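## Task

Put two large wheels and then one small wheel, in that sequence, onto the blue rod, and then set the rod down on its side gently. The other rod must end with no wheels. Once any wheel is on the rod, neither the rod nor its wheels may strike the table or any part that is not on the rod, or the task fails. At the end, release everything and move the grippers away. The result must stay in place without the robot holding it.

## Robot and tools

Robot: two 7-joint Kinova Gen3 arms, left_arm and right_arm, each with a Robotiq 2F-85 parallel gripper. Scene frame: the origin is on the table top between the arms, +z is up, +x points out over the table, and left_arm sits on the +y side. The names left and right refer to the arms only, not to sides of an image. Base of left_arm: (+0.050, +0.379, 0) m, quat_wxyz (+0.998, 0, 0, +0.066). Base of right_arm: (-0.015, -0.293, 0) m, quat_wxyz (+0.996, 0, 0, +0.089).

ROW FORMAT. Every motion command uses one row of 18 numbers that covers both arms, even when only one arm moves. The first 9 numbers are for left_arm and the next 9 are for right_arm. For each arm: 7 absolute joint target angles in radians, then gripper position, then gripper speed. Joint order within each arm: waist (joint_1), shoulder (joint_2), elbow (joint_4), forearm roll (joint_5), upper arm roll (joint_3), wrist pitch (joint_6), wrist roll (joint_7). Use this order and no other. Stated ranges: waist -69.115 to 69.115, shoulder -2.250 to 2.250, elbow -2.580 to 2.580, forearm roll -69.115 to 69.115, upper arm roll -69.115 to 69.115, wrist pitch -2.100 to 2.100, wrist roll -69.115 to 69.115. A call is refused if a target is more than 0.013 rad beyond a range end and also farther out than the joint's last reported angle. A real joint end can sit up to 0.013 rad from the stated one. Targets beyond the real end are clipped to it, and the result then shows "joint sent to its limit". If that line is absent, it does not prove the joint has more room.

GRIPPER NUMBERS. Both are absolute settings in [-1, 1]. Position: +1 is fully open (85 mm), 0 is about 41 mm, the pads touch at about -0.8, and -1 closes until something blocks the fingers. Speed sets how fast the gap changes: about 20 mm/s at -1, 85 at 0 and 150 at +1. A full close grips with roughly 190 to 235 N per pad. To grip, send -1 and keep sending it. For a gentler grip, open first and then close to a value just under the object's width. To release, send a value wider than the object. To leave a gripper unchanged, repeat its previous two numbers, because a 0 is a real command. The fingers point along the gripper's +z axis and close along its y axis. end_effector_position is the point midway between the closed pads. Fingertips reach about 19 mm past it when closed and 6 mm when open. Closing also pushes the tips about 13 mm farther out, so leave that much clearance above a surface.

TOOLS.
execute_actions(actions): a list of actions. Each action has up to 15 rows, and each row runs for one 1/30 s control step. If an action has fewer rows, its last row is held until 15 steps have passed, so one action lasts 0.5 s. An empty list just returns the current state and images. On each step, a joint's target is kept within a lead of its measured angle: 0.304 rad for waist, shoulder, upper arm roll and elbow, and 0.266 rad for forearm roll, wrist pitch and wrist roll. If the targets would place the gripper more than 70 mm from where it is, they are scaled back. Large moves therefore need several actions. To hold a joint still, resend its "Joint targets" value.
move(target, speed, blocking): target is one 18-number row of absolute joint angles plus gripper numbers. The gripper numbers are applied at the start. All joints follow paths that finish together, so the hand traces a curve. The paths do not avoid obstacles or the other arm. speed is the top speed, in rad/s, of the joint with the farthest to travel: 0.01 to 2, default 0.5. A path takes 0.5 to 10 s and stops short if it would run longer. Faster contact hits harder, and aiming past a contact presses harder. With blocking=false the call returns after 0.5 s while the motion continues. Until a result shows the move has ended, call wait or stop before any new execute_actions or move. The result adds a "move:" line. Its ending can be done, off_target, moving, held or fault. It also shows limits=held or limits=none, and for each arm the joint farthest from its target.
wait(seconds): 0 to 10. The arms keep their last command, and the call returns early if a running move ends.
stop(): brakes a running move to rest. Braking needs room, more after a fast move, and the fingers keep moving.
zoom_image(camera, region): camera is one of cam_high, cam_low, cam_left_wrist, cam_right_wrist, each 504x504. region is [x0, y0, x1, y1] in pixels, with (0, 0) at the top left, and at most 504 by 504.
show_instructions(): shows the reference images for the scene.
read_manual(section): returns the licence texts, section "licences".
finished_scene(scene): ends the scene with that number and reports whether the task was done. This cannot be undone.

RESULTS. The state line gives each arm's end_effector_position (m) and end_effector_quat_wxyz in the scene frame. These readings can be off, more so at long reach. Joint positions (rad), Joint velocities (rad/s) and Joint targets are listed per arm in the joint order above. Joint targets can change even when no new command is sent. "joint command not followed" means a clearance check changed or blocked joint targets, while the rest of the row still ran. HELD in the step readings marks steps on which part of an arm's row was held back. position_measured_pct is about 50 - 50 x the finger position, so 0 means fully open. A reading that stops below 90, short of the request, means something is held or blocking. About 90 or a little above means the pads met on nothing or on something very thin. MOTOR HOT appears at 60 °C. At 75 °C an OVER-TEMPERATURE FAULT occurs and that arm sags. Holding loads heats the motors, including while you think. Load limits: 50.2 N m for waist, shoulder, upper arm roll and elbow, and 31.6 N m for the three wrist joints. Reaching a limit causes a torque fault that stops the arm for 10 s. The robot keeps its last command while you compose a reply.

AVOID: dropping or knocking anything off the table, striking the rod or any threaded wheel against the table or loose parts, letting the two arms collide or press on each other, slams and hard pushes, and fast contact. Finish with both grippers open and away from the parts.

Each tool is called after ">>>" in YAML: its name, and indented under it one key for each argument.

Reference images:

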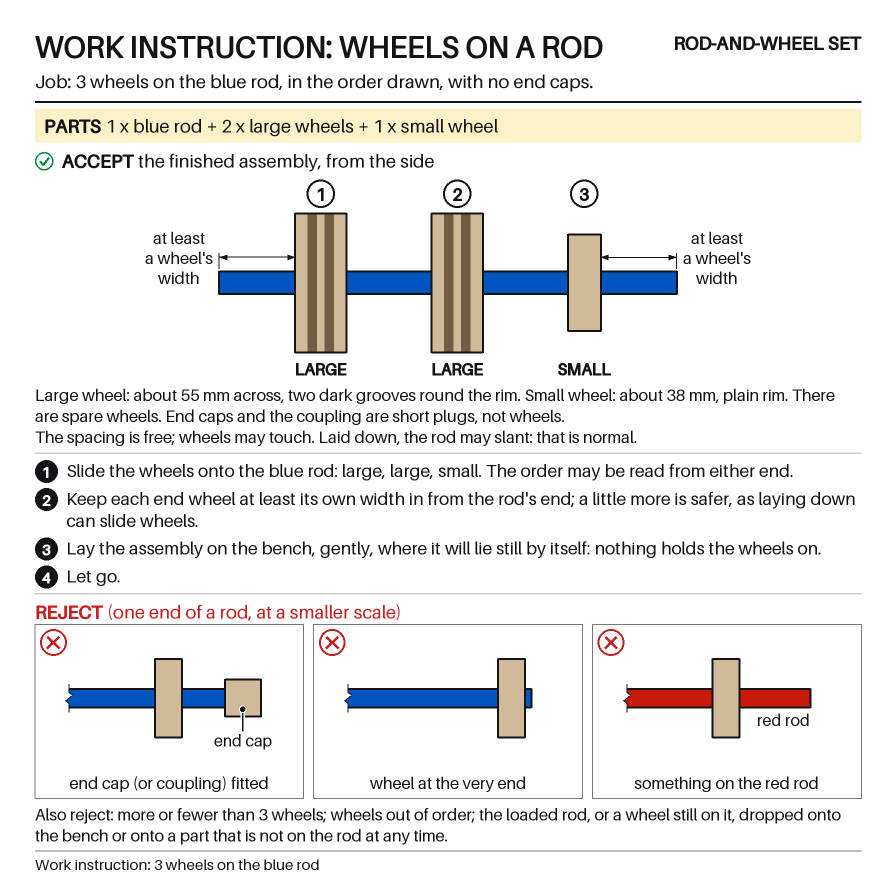

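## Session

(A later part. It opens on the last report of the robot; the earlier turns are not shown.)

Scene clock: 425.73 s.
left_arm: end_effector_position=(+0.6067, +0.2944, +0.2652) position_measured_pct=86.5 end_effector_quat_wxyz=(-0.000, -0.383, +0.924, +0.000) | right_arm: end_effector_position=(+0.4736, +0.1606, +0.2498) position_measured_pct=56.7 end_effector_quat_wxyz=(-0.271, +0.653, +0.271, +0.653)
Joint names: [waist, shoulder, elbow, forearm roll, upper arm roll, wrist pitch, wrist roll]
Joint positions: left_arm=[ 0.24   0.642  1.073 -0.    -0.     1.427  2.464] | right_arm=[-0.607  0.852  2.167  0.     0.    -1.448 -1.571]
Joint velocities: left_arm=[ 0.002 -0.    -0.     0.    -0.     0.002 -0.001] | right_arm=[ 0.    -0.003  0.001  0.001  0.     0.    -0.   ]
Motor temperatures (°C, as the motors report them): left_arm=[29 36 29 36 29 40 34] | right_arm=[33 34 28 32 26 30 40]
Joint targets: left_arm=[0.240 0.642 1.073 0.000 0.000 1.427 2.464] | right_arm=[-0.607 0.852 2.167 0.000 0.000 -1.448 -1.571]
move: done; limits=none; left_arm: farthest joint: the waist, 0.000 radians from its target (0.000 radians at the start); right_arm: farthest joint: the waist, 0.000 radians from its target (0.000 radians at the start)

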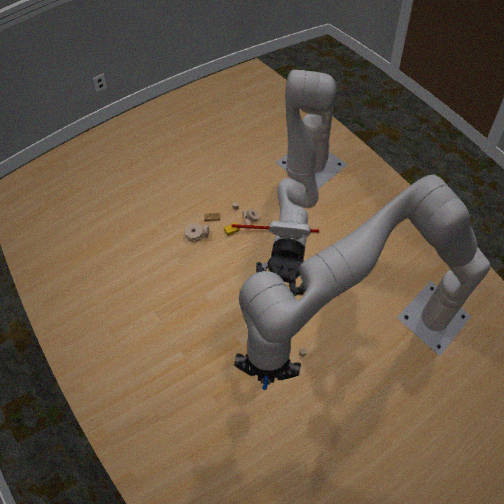

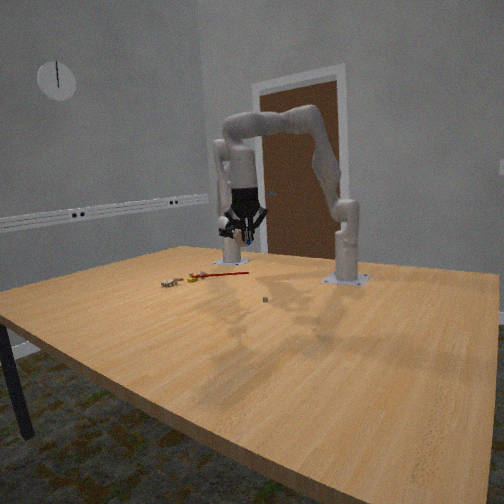

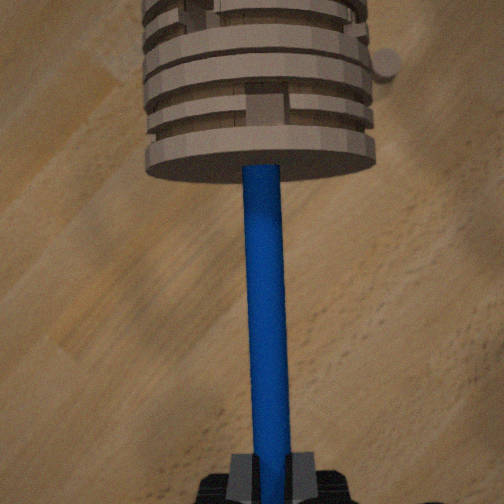

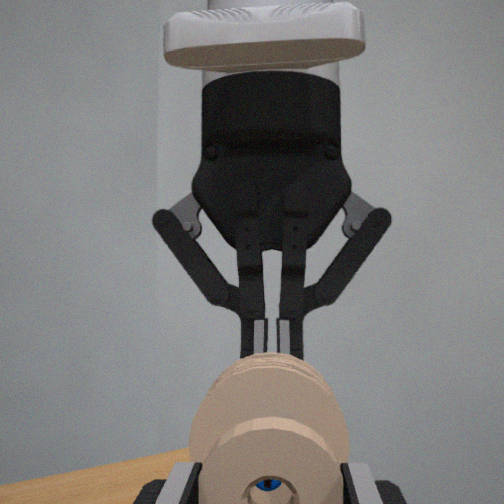

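>>> move:
  target: [0.2397,0.6416,1.0732,0,0,1.4268,2.464,-1,0, -0.607,0.8682,2.0525,0,0,-1.3499,-1.5708,-1,-0.5]
  speed: 0.08

>>> zoom_image:
  camera: "cam_right_wrist"
  region: [170, 380, 370, 504]

Scene clock: 429.07 s.
left_arm: end_effector_position=(+0.6067, +0.2943, +0.2653) position_measured_pct=86.5 end_effector_quat_wxyz=(-0.000, -0.383, +0.924, +0.000) | right_arm: end_effector_position=(+0.4981, +0.1854, +0.2499) position_measured_pct=56.7 end_effector_quat_wxyz=(-0.271, +0.653, +0.271, +0.653)
Joint names: [waist, shoulder, elbow, forearm roll, upper arm roll, wrist pitch, wrist roll]
Joint positions: left_arm=[ 0.24   0.642  1.073 -0.    -0.     1.427  2.464] | right_arm=[-0.607  0.868  2.053  0.    -0.    -1.35  -1.571]
Joint velocities: left_arm=[-0.001  0.001 -0.    -0.001  0.001 -0.     0.001] | right_arm=[-0.     0.    -0.002 -0.    -0.     0.     0.   ]
Motor temperatures (°C, as the motors report them): left_arm=[29 36 29 36 29 40 34] | right_arm=[33 34 28 32 26 30 40]
Joint targets: left_arm=[0.240 0.642 1.073 0.000 0.000 1.427 2.464] | right_arm=[-0.607 0.868 2.053 0.000 0.000 -1.350 -1.571]
move: done; limits=none; left_arm: farthest joint: the waist, 0.000 radians from its target (0.000 radians at the start); right_arm: farthest joint: the waist, 0.000 radians from its target (0.000 radians at the start)

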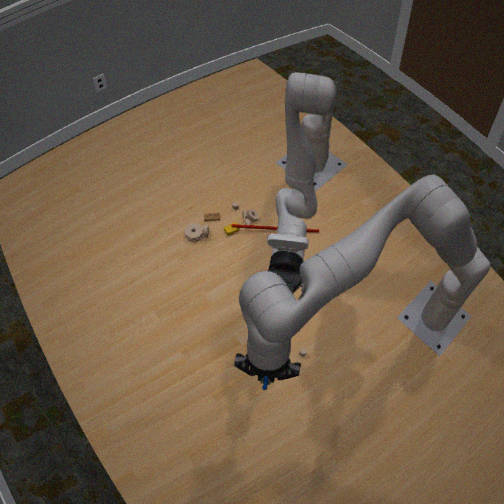

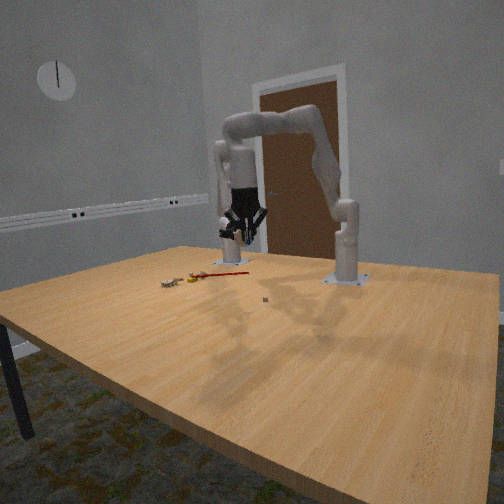

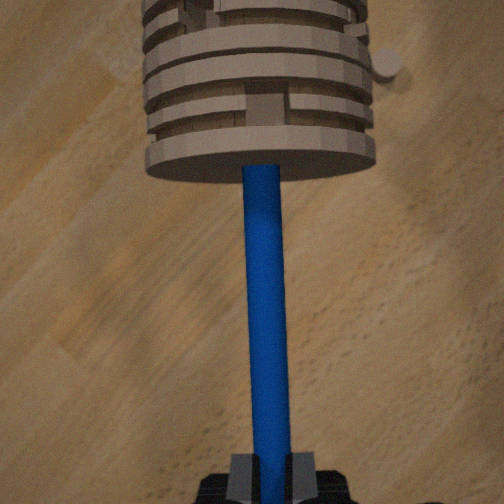

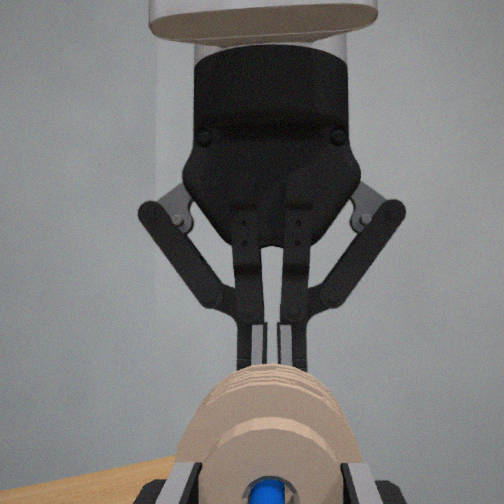

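Region (170, 380, 370, 504) of cam_right_wrist's 504x504 image, scaled by 2.520; it fills the top 312 rows of this view, and the rest is white.

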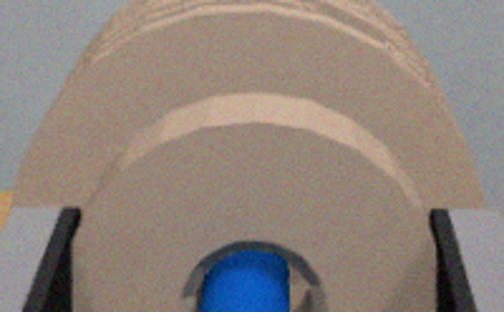

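>>> move:
  target: [0.2397,0.6416,1.0732,0,0,1.4268,2.464,-1,0, -0.607,0.8923,1.9342,0,0,-1.2557,-1.5708,-1,-0.5]
  speed: 0.08

>>> move:
  target: [0.2397,0.6416,1.0732,0,0,1.4268,2.464,-1,0, -0.607,0.8923,1.9342,0,0,-1.2557,-1.5708,0.6,-0.6]

>>> move:
  target: [0.2397,0.6416,1.0732,0,0,1.4268,2.464,-1,0, -0.607,0.8516,2.1674,0,0,-1.4482,-1.5708,0.6,-0.6]
  speed: 0.2

Scene clock: 435.10 s.
left_arm: end_effector_position=(+0.6068, +0.2945, +0.2653) position_measured_pct=86.5 end_effector_quat_wxyz=(+0.000, -0.383, +0.924, +0.000) | right_arm: end_effector_position=(+0.5229, +0.2102, +0.2499) position_measured_pct=56.7 end_effector_quat_wxyz=(-0.271, +0.653, +0.271, +0.653)
Joint names: [waist, shoulder, elbow, forearm roll, upper arm roll, wrist pitch, wrist roll]
Joint positions: left_arm=[ 0.24   0.642  1.073 -0.    -0.     1.427  2.464] | right_arm=[-0.607  0.892  1.934  0.    -0.    -1.256 -1.571]
Joint velocities: left_arm=[-0.001  0.    -0.     0.001  0.     0.001  0.   ] | right_arm=[ 0.     0.001 -0.001 -0.001  0.     0.     0.   ]
Motor temperatures (°C, as the motors report them): left_arm=[29 36 29 36 29 40 34] | right_arm=[33 34 28 32 26 30 40]
Joint targets: left_arm=[0.240 0.642 1.073 0.000 0.000 1.427 2.464] | right_arm=[-0.607 0.892 1.934 0.000 0.000 -1.256 -1.571]
move: done; limits=none; left_arm: farthest joint: the waist, 0.000 radians from its target (0.000 radians at the start); right_arm: farthest joint: the waist, 0.000 radians from its target (0.000 radians at the start)

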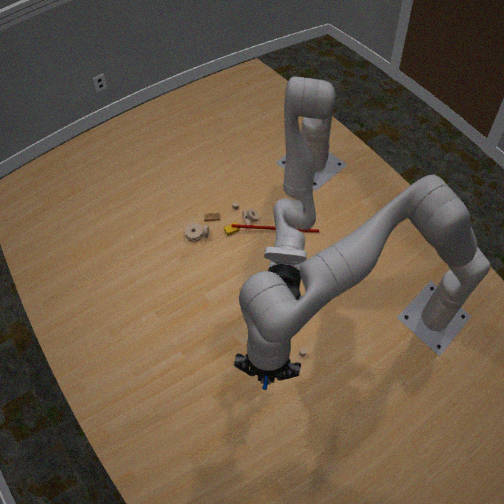

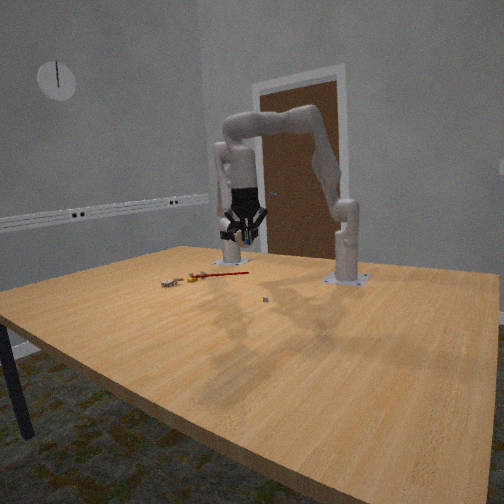

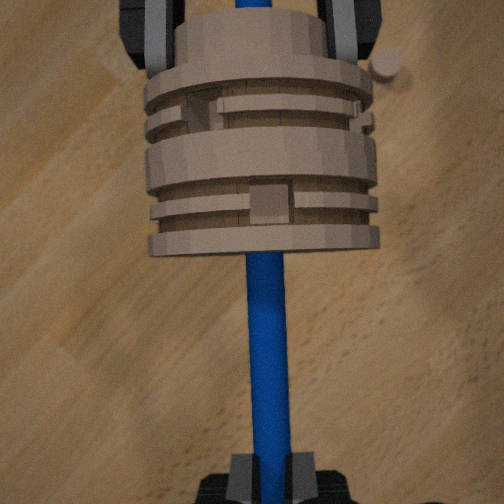

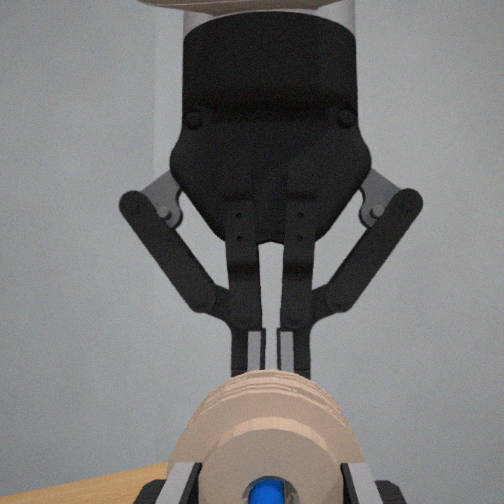

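Scene clock: 436.20 s.
left_arm: end_effector_position=(+0.6066, +0.2944, +0.2652) position_measured_pct=86.5 end_effector_quat_wxyz=(-0.000, -0.383, +0.924, +0.000) | right_arm: end_effector_position=(+0.5230, +0.2101, +0.2500) position_measured_pct=19.8 end_effector_quat_wxyz=(-0.271, +0.653, +0.271, +0.653)
Joint names: [waist, shoulder, elbow, forearm roll, upper arm roll, wrist pitch, wrist roll]
Joint positions: left_arm=[ 0.24   0.642  1.073 -0.    -0.     1.427  2.464] | right_arm=[-0.607  0.892  1.934 -0.     0.    -1.256 -1.571]
Joint velocities: left_arm=[ 0.001  0.    -0.     0.     0.    -0.     0.   ] | right_arm=[-0. -0.  0. -0.  0.  0. -0.]
Motor temperatures (°C, as the motors report them): left_arm=[29 36 29 36 29 40 34] | right_arm=[33 34 28 32 26 30 40]
Joint targets: left_arm=[0.240 0.642 1.073 0.000 0.000 1.427 2.464] | right_arm=[-0.607 0.892 1.934 0.000 0.000 -1.256 -1.571]
move: done; limits=none; left_arm: farthest joint: the waist, 0.000 radians from its target (0.000 radians at the start); right_arm: farthest joint: the waist, 0.000 radians from its target (0.000 radians at the start)

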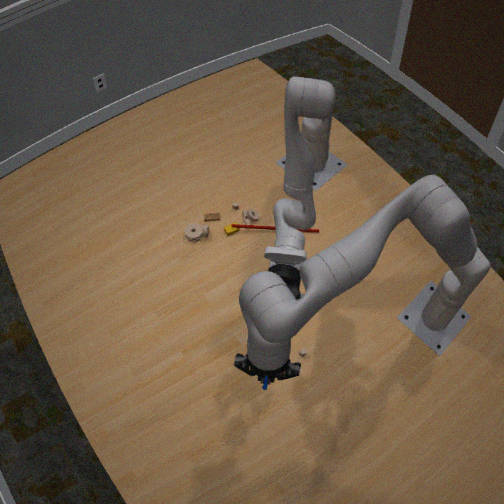

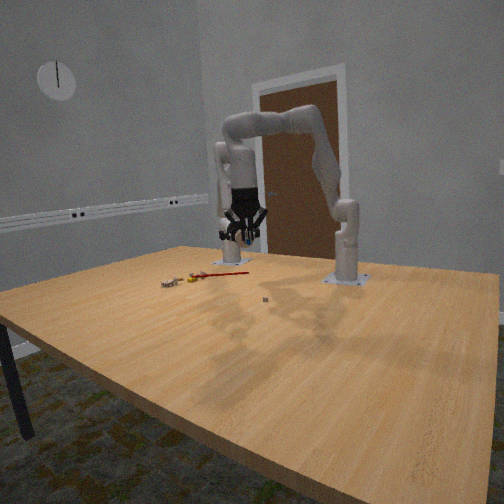

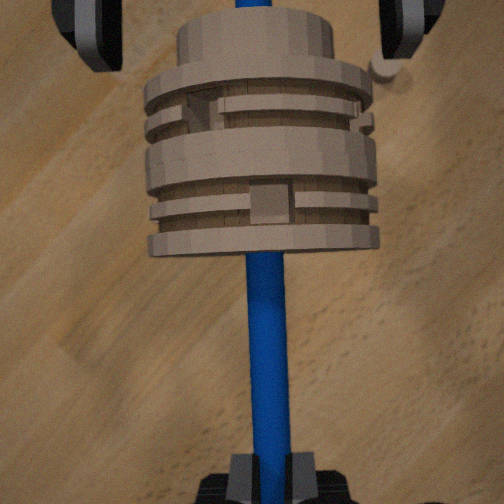

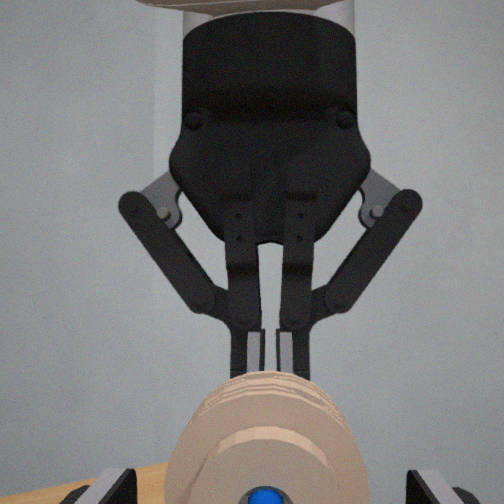

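Scene clock: 437.73 s.
left_arm: end_effector_position=(+0.6066, +0.2944, +0.2652) position_measured_pct=86.5 end_effector_quat_wxyz=(-0.000, -0.383, +0.924, +0.000) | right_arm: end_effector_position=(+0.4736, +0.1606, +0.2499) position_measured_pct=19.8 end_effector_quat_wxyz=(-0.271, +0.653, +0.271, +0.653)
Joint names: [waist, shoulder, elbow, forearm roll, upper arm roll, wrist pitch, wrist roll]
Joint positions: left_arm=[ 0.24   0.642  1.073 -0.    -0.     1.427  2.464] | right_arm=[-0.607  0.852  2.167  0.     0.    -1.448 -1.571]
Joint velocities: left_arm=[ 0.001 -0.    -0.    -0.001 -0.     0.001 -0.001] | right_arm=[-0.    -0.001  0.002  0.     0.    -0.    -0.   ]
Motor temperatures (°C, as the motors report them): left_arm=[29 36 29 36 29 40 34] | right_arm=[33 34 28 32 26 30 40]
Joint targets: left_arm=[0.240 0.642 1.073 0.000 0.000 1.427 2.464] | right_arm=[-0.607 0.852 2.167 0.000 0.000 -1.448 -1.571]
move: done; limits=none; left_arm: farthest joint: the waist, 0.000 radians from its target (0.000 radians at the start); right_arm: farthest joint: the waist, 0.000 radians from its target (0.000 radians at the start)

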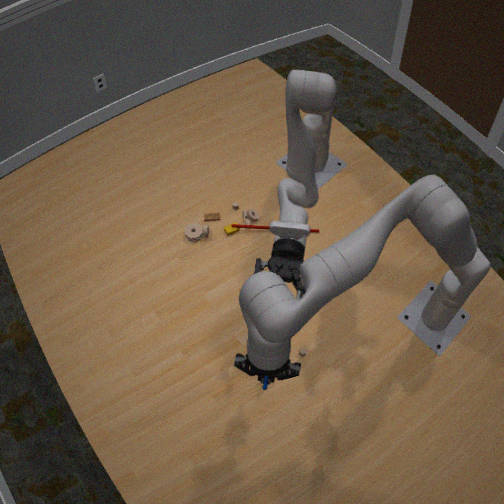

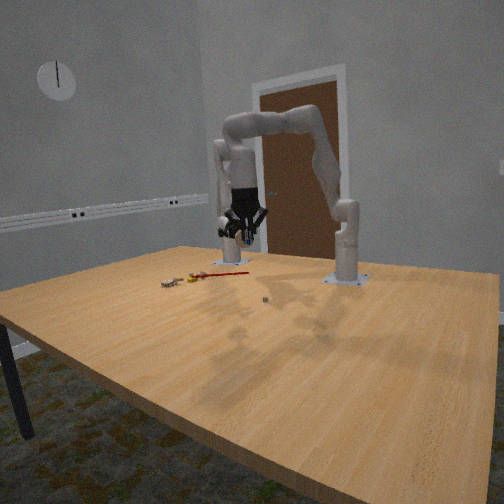

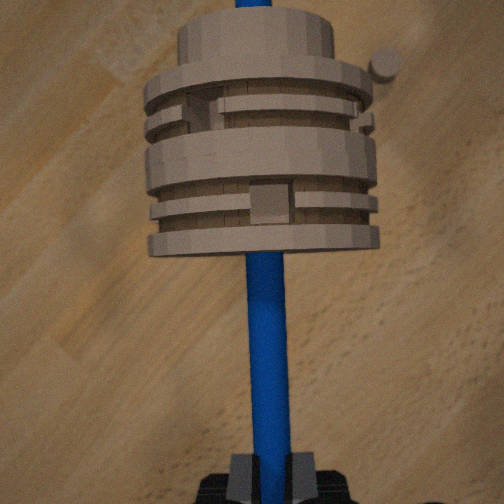

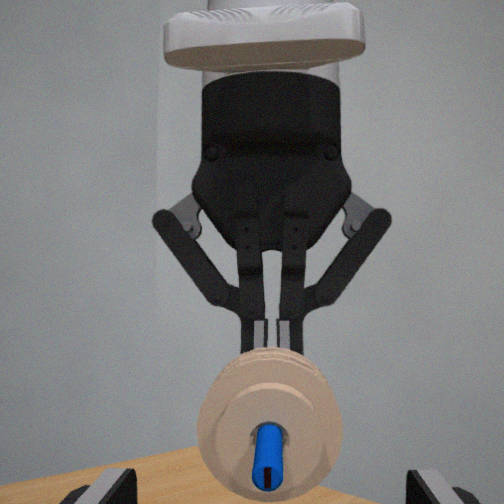

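>>> move:
  target: [0.2397,0.8448,1.3865,0,0,0.9103,2.464,-1,0, 0.1,0.976,2.3205,0,0,-1.7257,-1.5708,0.6,-0.6]
  speed: 0.3

>>> move:
  target: [0.2397,0.8659,1.3950,0,0,0.8807,2.464,-1,0, 0.1,0.976,2.3205,0,0,-1.7257,-1.5708,0.6,-0.6]
  speed: 0.02

Scene clock: 454.10 s.
left_arm: end_effector_position=(+0.6065, +0.2944, +0.0597) position_measured_pct=86.5 end_effector_quat_wxyz=(-0.000, -0.383, +0.924, +0.000) | right_arm: end_effector_position=(+0.5963, -0.2697, +0.2100) position_measured_pct=19.8 end_effector_quat_wxyz=(-0.028, +0.707, +0.028, +0.707)
Joint names: [waist, shoulder, elbow, forearm roll, upper arm roll, wrist pitch, wrist roll]
Joint positions: left_arm=[ 0.24   0.845  1.387 -0.    -0.     0.91   2.464] | right_arm=[ 0.1    0.976  2.32  -0.     0.    -1.726 -1.571]
Joint velocities: left_arm=[ 0.     0.     0.     0.001 -0.    -0.001 -0.   ] | right_arm=[ 0.002  0.001 -0.001  0.    -0.     0.     0.   ]
Motor temperatures (°C, as the motors report them): left_arm=[29 36 29 36 29 40 34] | right_arm=[33 34 28 32 26 30 40]
Joint targets: left_arm=[0.240 0.845 1.387 0.000 0.000 0.910 2.464] | right_arm=[0.100 0.976 2.321 0.000 0.000 -1.726 -1.571]
move: done; limits=none; left_arm: farthest joint: the waist, 0.000 radians from its target (0.000 radians at the start); right_arm: farthest joint: the waist, 0.000 radians from its target (0.707 radians at the start)

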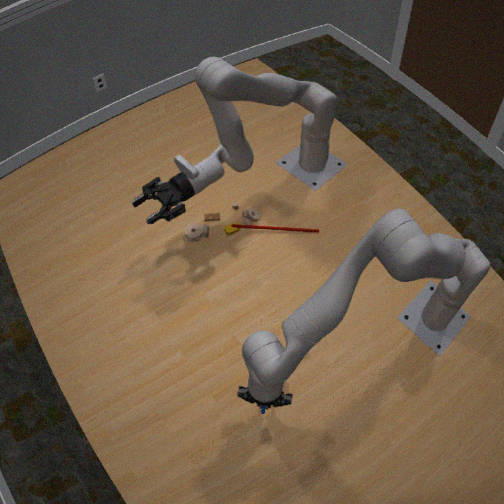

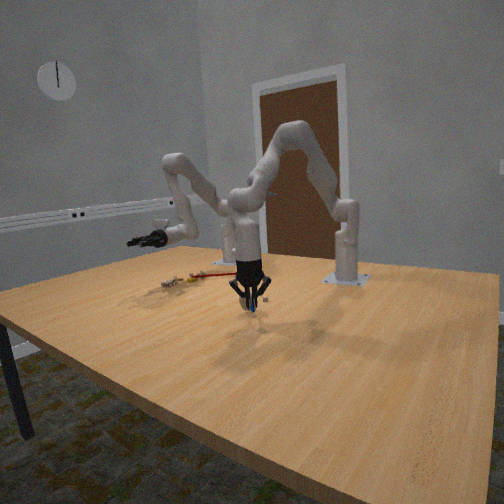

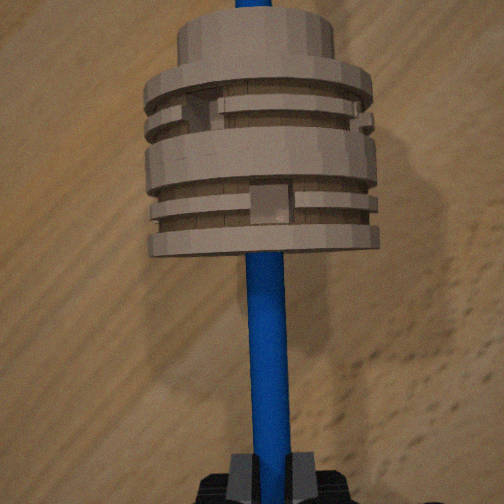

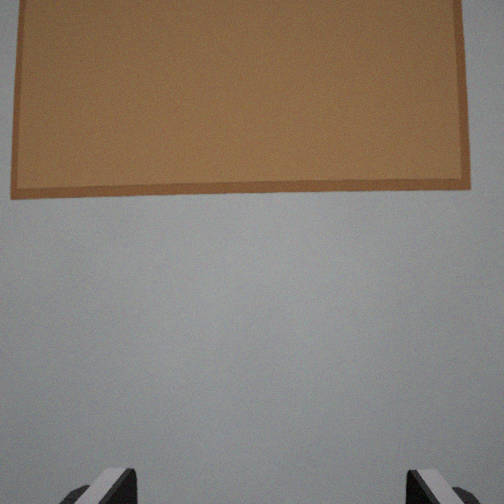

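Scene clock: 455.80 s.
left_arm: end_effector_position=(+0.6065, +0.2944, +0.0458) position_measured_pct=86.5 end_effector_quat_wxyz=(-0.000, -0.383, +0.924, +0.000) | right_arm: end_effector_position=(+0.5964, -0.2699, +0.2100) position_measured_pct=19.8 end_effector_quat_wxyz=(-0.028, +0.707, +0.028, +0.707)
Joint names: [waist, shoulder, elbow, forearm roll, upper arm roll, wrist pitch, wrist roll]
Joint positions: left_arm=[ 0.24   0.866  1.395 -0.    -0.     0.881  2.464] | right_arm=[ 0.1    0.976  2.32  -0.     0.    -1.726 -1.571]
Joint velocities: left_arm=[ 0.001  0.001 -0.     0.     0.    -0.     0.   ] | right_arm=[-0.    -0.    -0.002 -0.    -0.     0.     0.   ]
Motor temperatures (°C, as the motors report them): left_arm=[29 36 29 36 29 40 34] | right_arm=[33 34 28 32 26 30 40]
Joint targets: left_arm=[0.240 0.866 1.395 0.000 0.000 0.881 2.464] | right_arm=[0.100 0.976 2.321 0.000 0.000 -1.726 -1.571]
move: done; limits=none; left_arm: farthest joint: the waist, 0.000 radians from its target (0.000 radians at the start); right_arm: farthest joint: the waist, 0.000 radians from its target (0.000 radians at the start)

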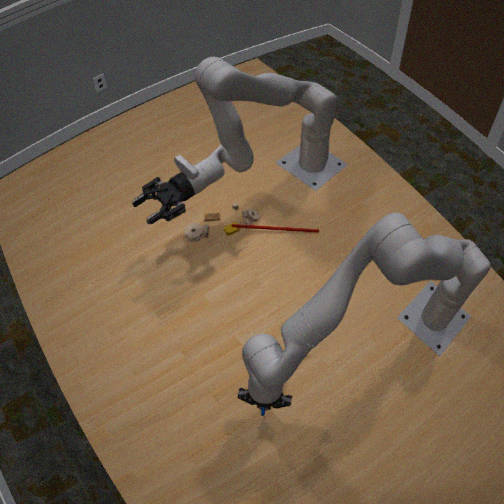

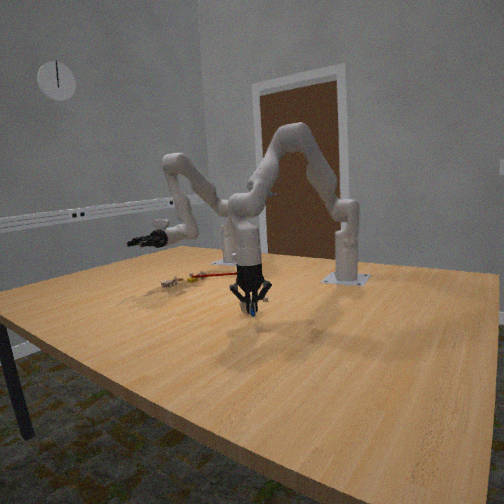

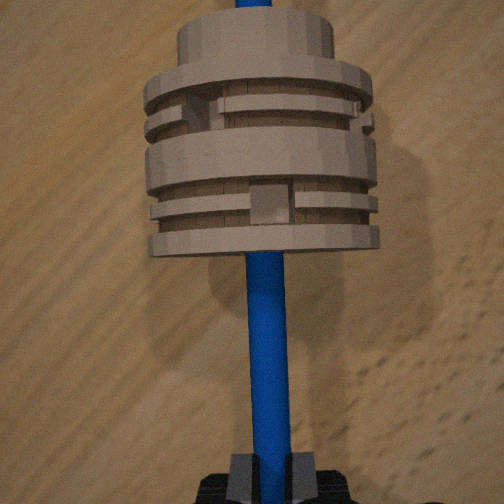

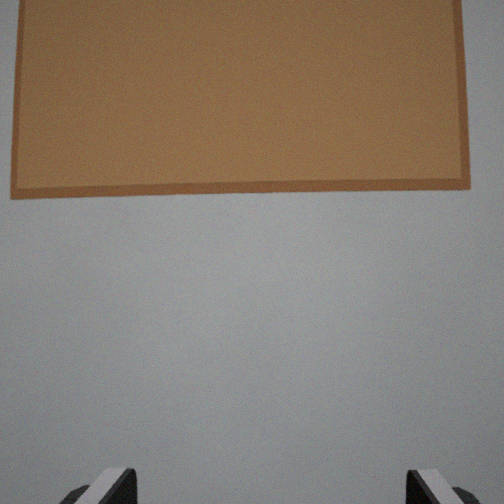

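>>> move:
  target: [0.2397,0.8705,1.3967,0,0,0.8744,2.464,-1,0, 0.1,0.976,2.3205,0,0,-1.7257,-1.5708,0.6,-0.6]
  speed: 0.01

>>> zoom_image:
  camera: "cam_low"
  region: [200, 260, 310, 340]

Scene clock: 459.73 s.
left_arm: end_effector_position=(+0.6067, +0.2943, +0.0430) position_measured_pct=86.5 end_effector_quat_wxyz=(+0.000, -0.383, +0.924, -0.000) | right_arm: end_effector_position=(+0.5964, -0.2699, +0.2100) position_measured_pct=19.8 end_effector_quat_wxyz=(-0.028, +0.707, +0.028, +0.707)
Joint names: [waist, shoulder, elbow, forearm roll, upper arm roll, wrist pitch, wrist roll]
Joint positions: left_arm=[0.24  0.871 1.397 0.    0.    0.874 2.464] | right_arm=[ 0.1    0.976  2.32  -0.     0.    -1.726 -1.571]
Joint velocities: left_arm=[ 0.    -0.    -0.     0.001  0.    -0.001 -0.   ] | right_arm=[-0.    -0.    -0.001 -0.     0.    -0.    -0.   ]
Motor temperatures (°C, as the motors report them): left_arm=[29 36 29 36 29 40 34] | right_arm=[33 34 28 32 26 30 40]
Joint targets: left_arm=[0.240 0.870 1.397 0.000 0.000 0.874 2.464] | right_arm=[0.100 0.976 2.321 0.000 0.000 -1.726 -1.571]
move: done; limits=none; left_arm: farthest joint: the waist, 0.000 radians from its target (0.000 radians at the start); right_arm: farthest joint: the waist, 0.000 radians from its target (0.000 radians at the start)

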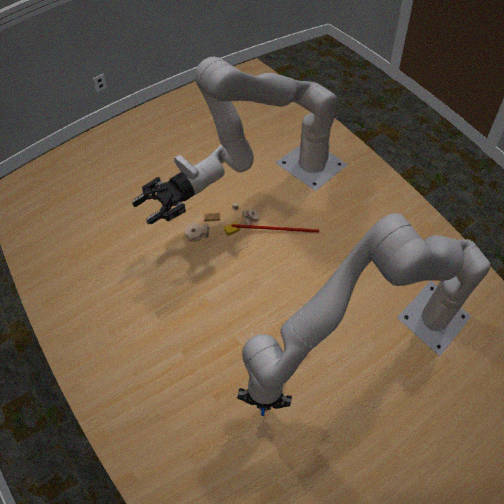

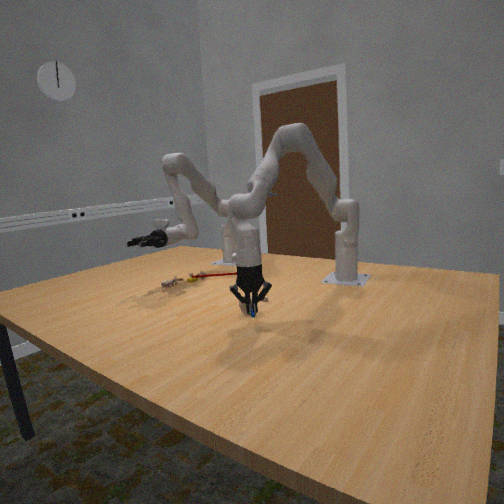

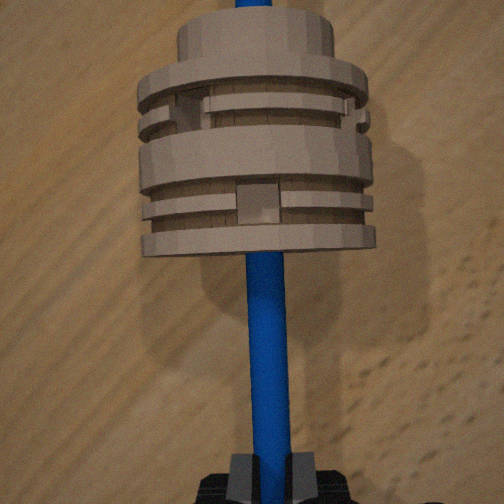

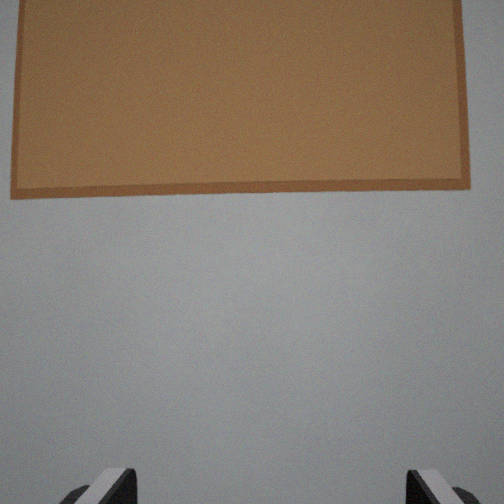

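Region (200, 260, 310, 340) of cam_low's 504x504 image, scaled by 4.582, with more detail than that image has; it fills the top 367 rows of this view, and the rest is white.

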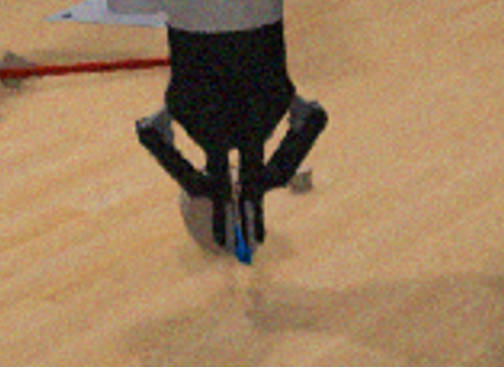

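>>> move:
  target: [0.2397,0.8728,1.3975,0,0,0.8713,2.464,-1,0, 0.1,0.976,2.3205,0,0,-1.7257,-1.5708,0.6,-0.6]
  speed: 0.01

>>> move:
  target: [0.2397,0.8728,1.3975,0,0,0.8713,2.464,0.2,-1, 0.1,0.976,2.3205,0,0,-1.7257,-1.5708,0.6,-0.6]

Scene clock: 463.07 s.
left_arm: end_effector_position=(+0.6068, +0.2942, +0.0418) position_measured_pct=86.5 end_effector_quat_wxyz=(+0.000, -0.383, +0.924, -0.000) | right_arm: end_effector_position=(+0.5964, -0.2699, +0.2100) position_measured_pct=19.8 end_effector_quat_wxyz=(-0.028, +0.707, +0.028, +0.707)
Joint names: [waist, shoulder, elbow, forearm roll, upper arm roll, wrist pitch, wrist roll]
Joint positions: left_arm=[0.24  0.872 1.397 0.    0.    0.871 2.464] | right_arm=[ 0.1    0.976  2.32  -0.     0.    -1.726 -1.571]
Joint velocities: left_arm=[-0.001 -0.     0.    -0.002 -0.    -0.    -0.   ] | right_arm=[-0.     0.    -0.     0.001  0.     0.    -0.   ]
Motor temperatures (°C, as the motors report them): left_arm=[29 36 29 36 29 40 34] | right_arm=[33 34 28 32 26 30 40]
Joint targets: left_arm=[0.240 0.873 1.398 0.000 0.000 0.871 2.464] | right_arm=[0.100 0.976 2.321 0.000 0.000 -1.726 -1.571]
move: done; limits=none; left_arm: farthest joint: the waist, 0.000 radians from its target (0.000 radians at the start); right_arm: farthest joint: the waist, 0.000 radians from its target (0.000 radians at the start)

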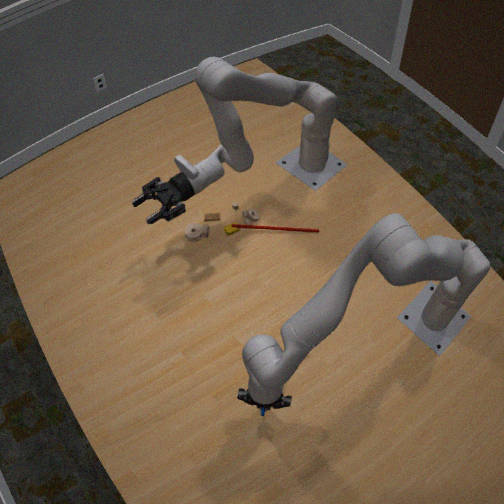

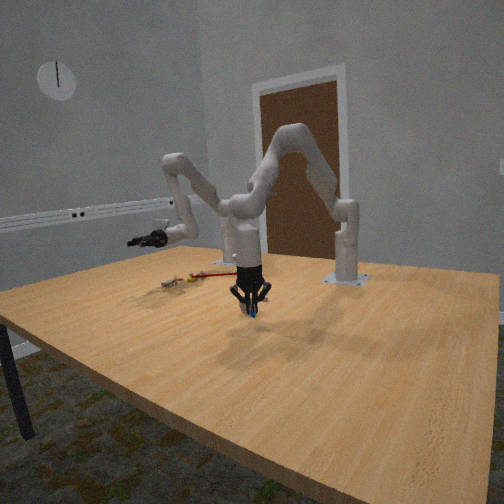

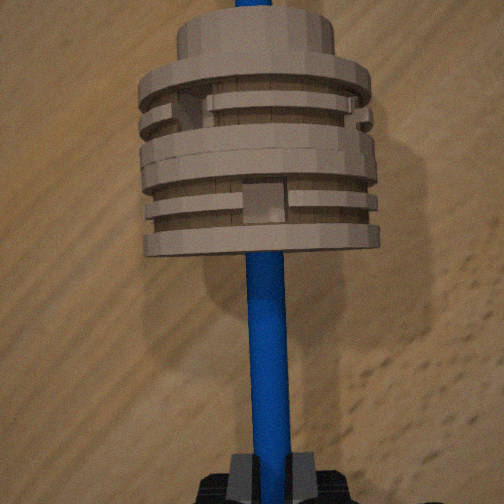

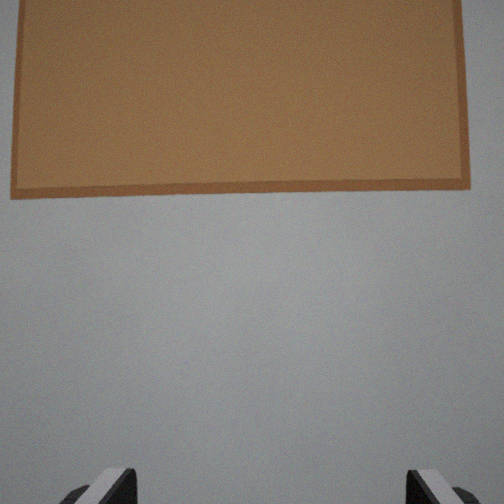

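Scene clock: 465.57 s.
left_arm: end_effector_position=(+0.6067, +0.2943, +0.0415) position_measured_pct=40.1 end_effector_quat_wxyz=(-0.000, -0.383, +0.924, +0.000) | right_arm: end_effector_position=(+0.5964, -0.2699, +0.2100) position_measured_pct=19.8 end_effector_quat_wxyz=(-0.028, +0.707, +0.028, +0.707)
Joint names: [waist, shoulder, elbow, forearm roll, upper arm roll, wrist pitch, wrist roll]
Joint positions: left_arm=[0.24  0.873 1.397 0.    0.    0.871 2.464] | right_arm=[ 0.1    0.976  2.32  -0.     0.    -1.726 -1.571]
Joint velocities: left_arm=[-0.    -0.    -0.001  0.     0.    -0.     0.   ] | right_arm=[-0.     0.    -0.001  0.    -0.    -0.    -0.   ]
Motor temperatures (°C, as the motors report them): left_arm=[29 36 29 36 29 40 34] | right_arm=[33 34 28 32 26 30 40]
Joint targets: left_arm=[0.240 0.873 1.398 0.000 0.000 0.871 2.464] | right_arm=[0.100 0.976 2.321 0.000 0.000 -1.726 -1.571]
move: done; limits=none; left_arm: farthest joint: the waist, 0.000 radians from its target (0.000 radians at the start); right_arm: farthest joint: the waist, 0.000 radians from its target (0.000 radians at the start)

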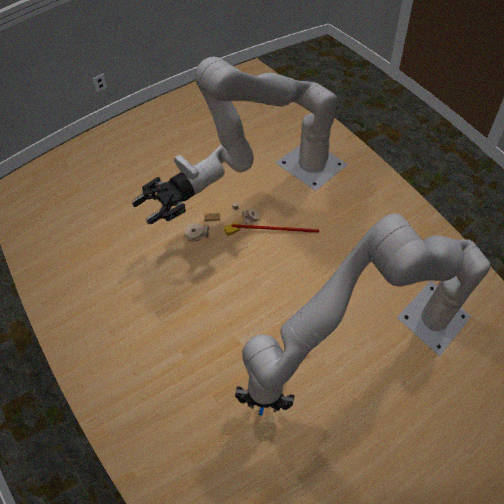

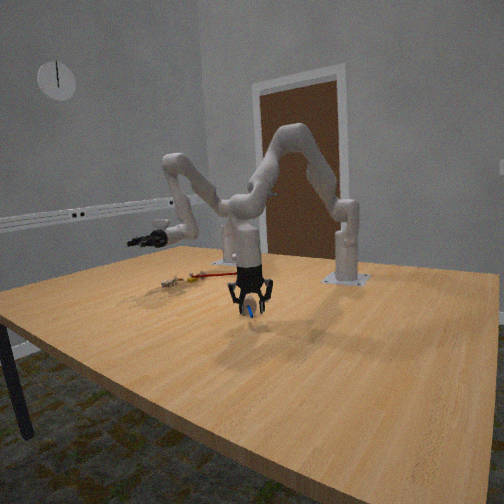

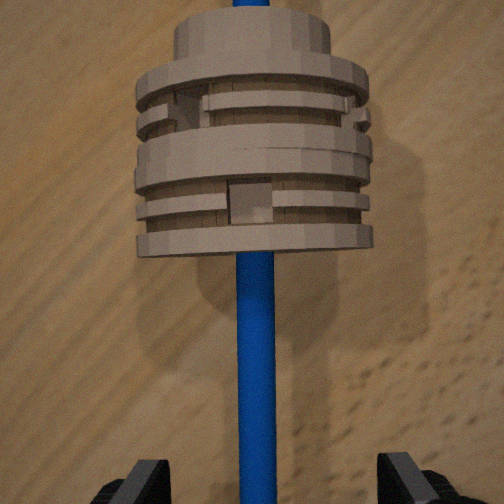

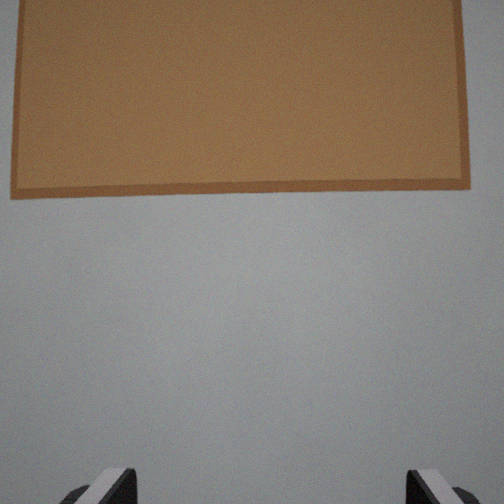

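Released. Lift away.

>>> move:
  target: [0.2397,0.6416,1.0732,0,0,1.4268,2.464,0.2,-1, 0.1,0.976,2.3205,0,0,-1.7257,-1.5708,0.6,-0.6]
  speed: 0.4

Scene clock: 468.57 s.
left_arm: end_effector_position=(+0.6067, +0.2943, +0.2655) position_measured_pct=40.1 end_effector_quat_wxyz=(-0.000, -0.383, +0.924, +0.000) | right_arm: end_effector_position=(+0.5964, -0.2699, +0.2100) position_measured_pct=19.8 end_effector_quat_wxyz=(-0.028, +0.707, +0.028, +0.707)
Joint names: [waist, shoulder, elbow, forearm roll, upper arm roll, wrist pitch, wrist roll]
Joint positions: left_arm=[ 0.24   0.642  1.073 -0.    -0.     1.427  2.464] | right_arm=[ 0.1    0.976  2.32   0.     0.    -1.726 -1.571]
Joint velocities: left_arm=[-0.    -0.001 -0.    -0.    -0.    -0.    -0.001] | right_arm=[ 0.    -0.    -0.001 -0.     0.    -0.     0.   ]
Motor temperatures (°C, as the motors report them): left_arm=[29 36 29 36 29 40 34] | right_arm=[33 34 28 32 26 30 40]
Joint targets: left_arm=[0.240 0.642 1.073 0.000 0.000 1.427 2.464] | right_arm=[0.100 0.976 2.321 0.000 0.000 -1.726 -1.571]
move: done; limits=none; left_arm: farthest joint: the waist, 0.000 radians from its target (0.000 radians at the start); right_arm: farthest joint: the waist, 0.000 radians from its target (0.000 radians at the start)

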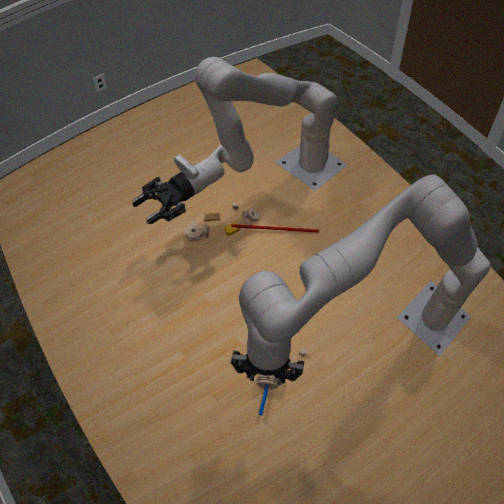

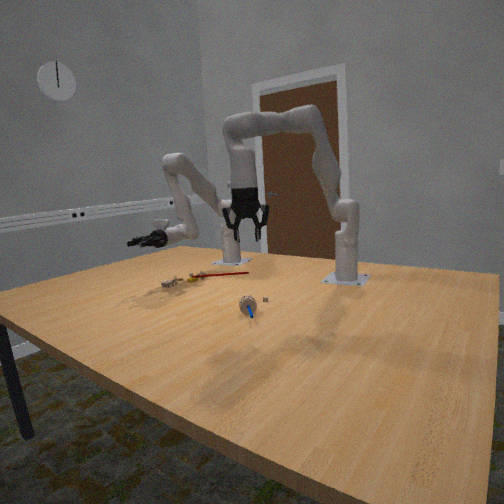

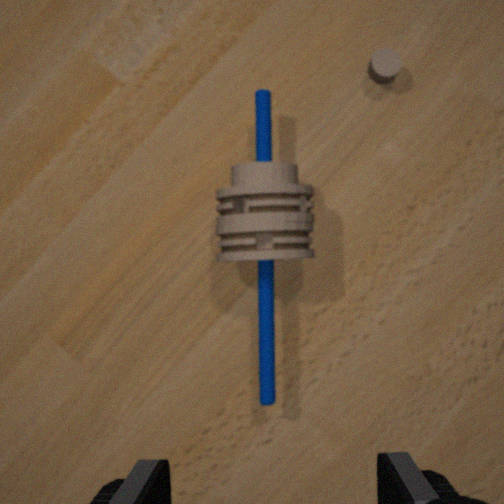

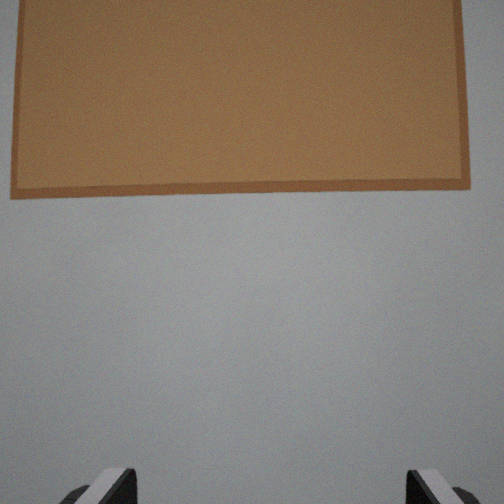

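>>> finished_scene:
  scene: 1

The scene is finished: the task was done.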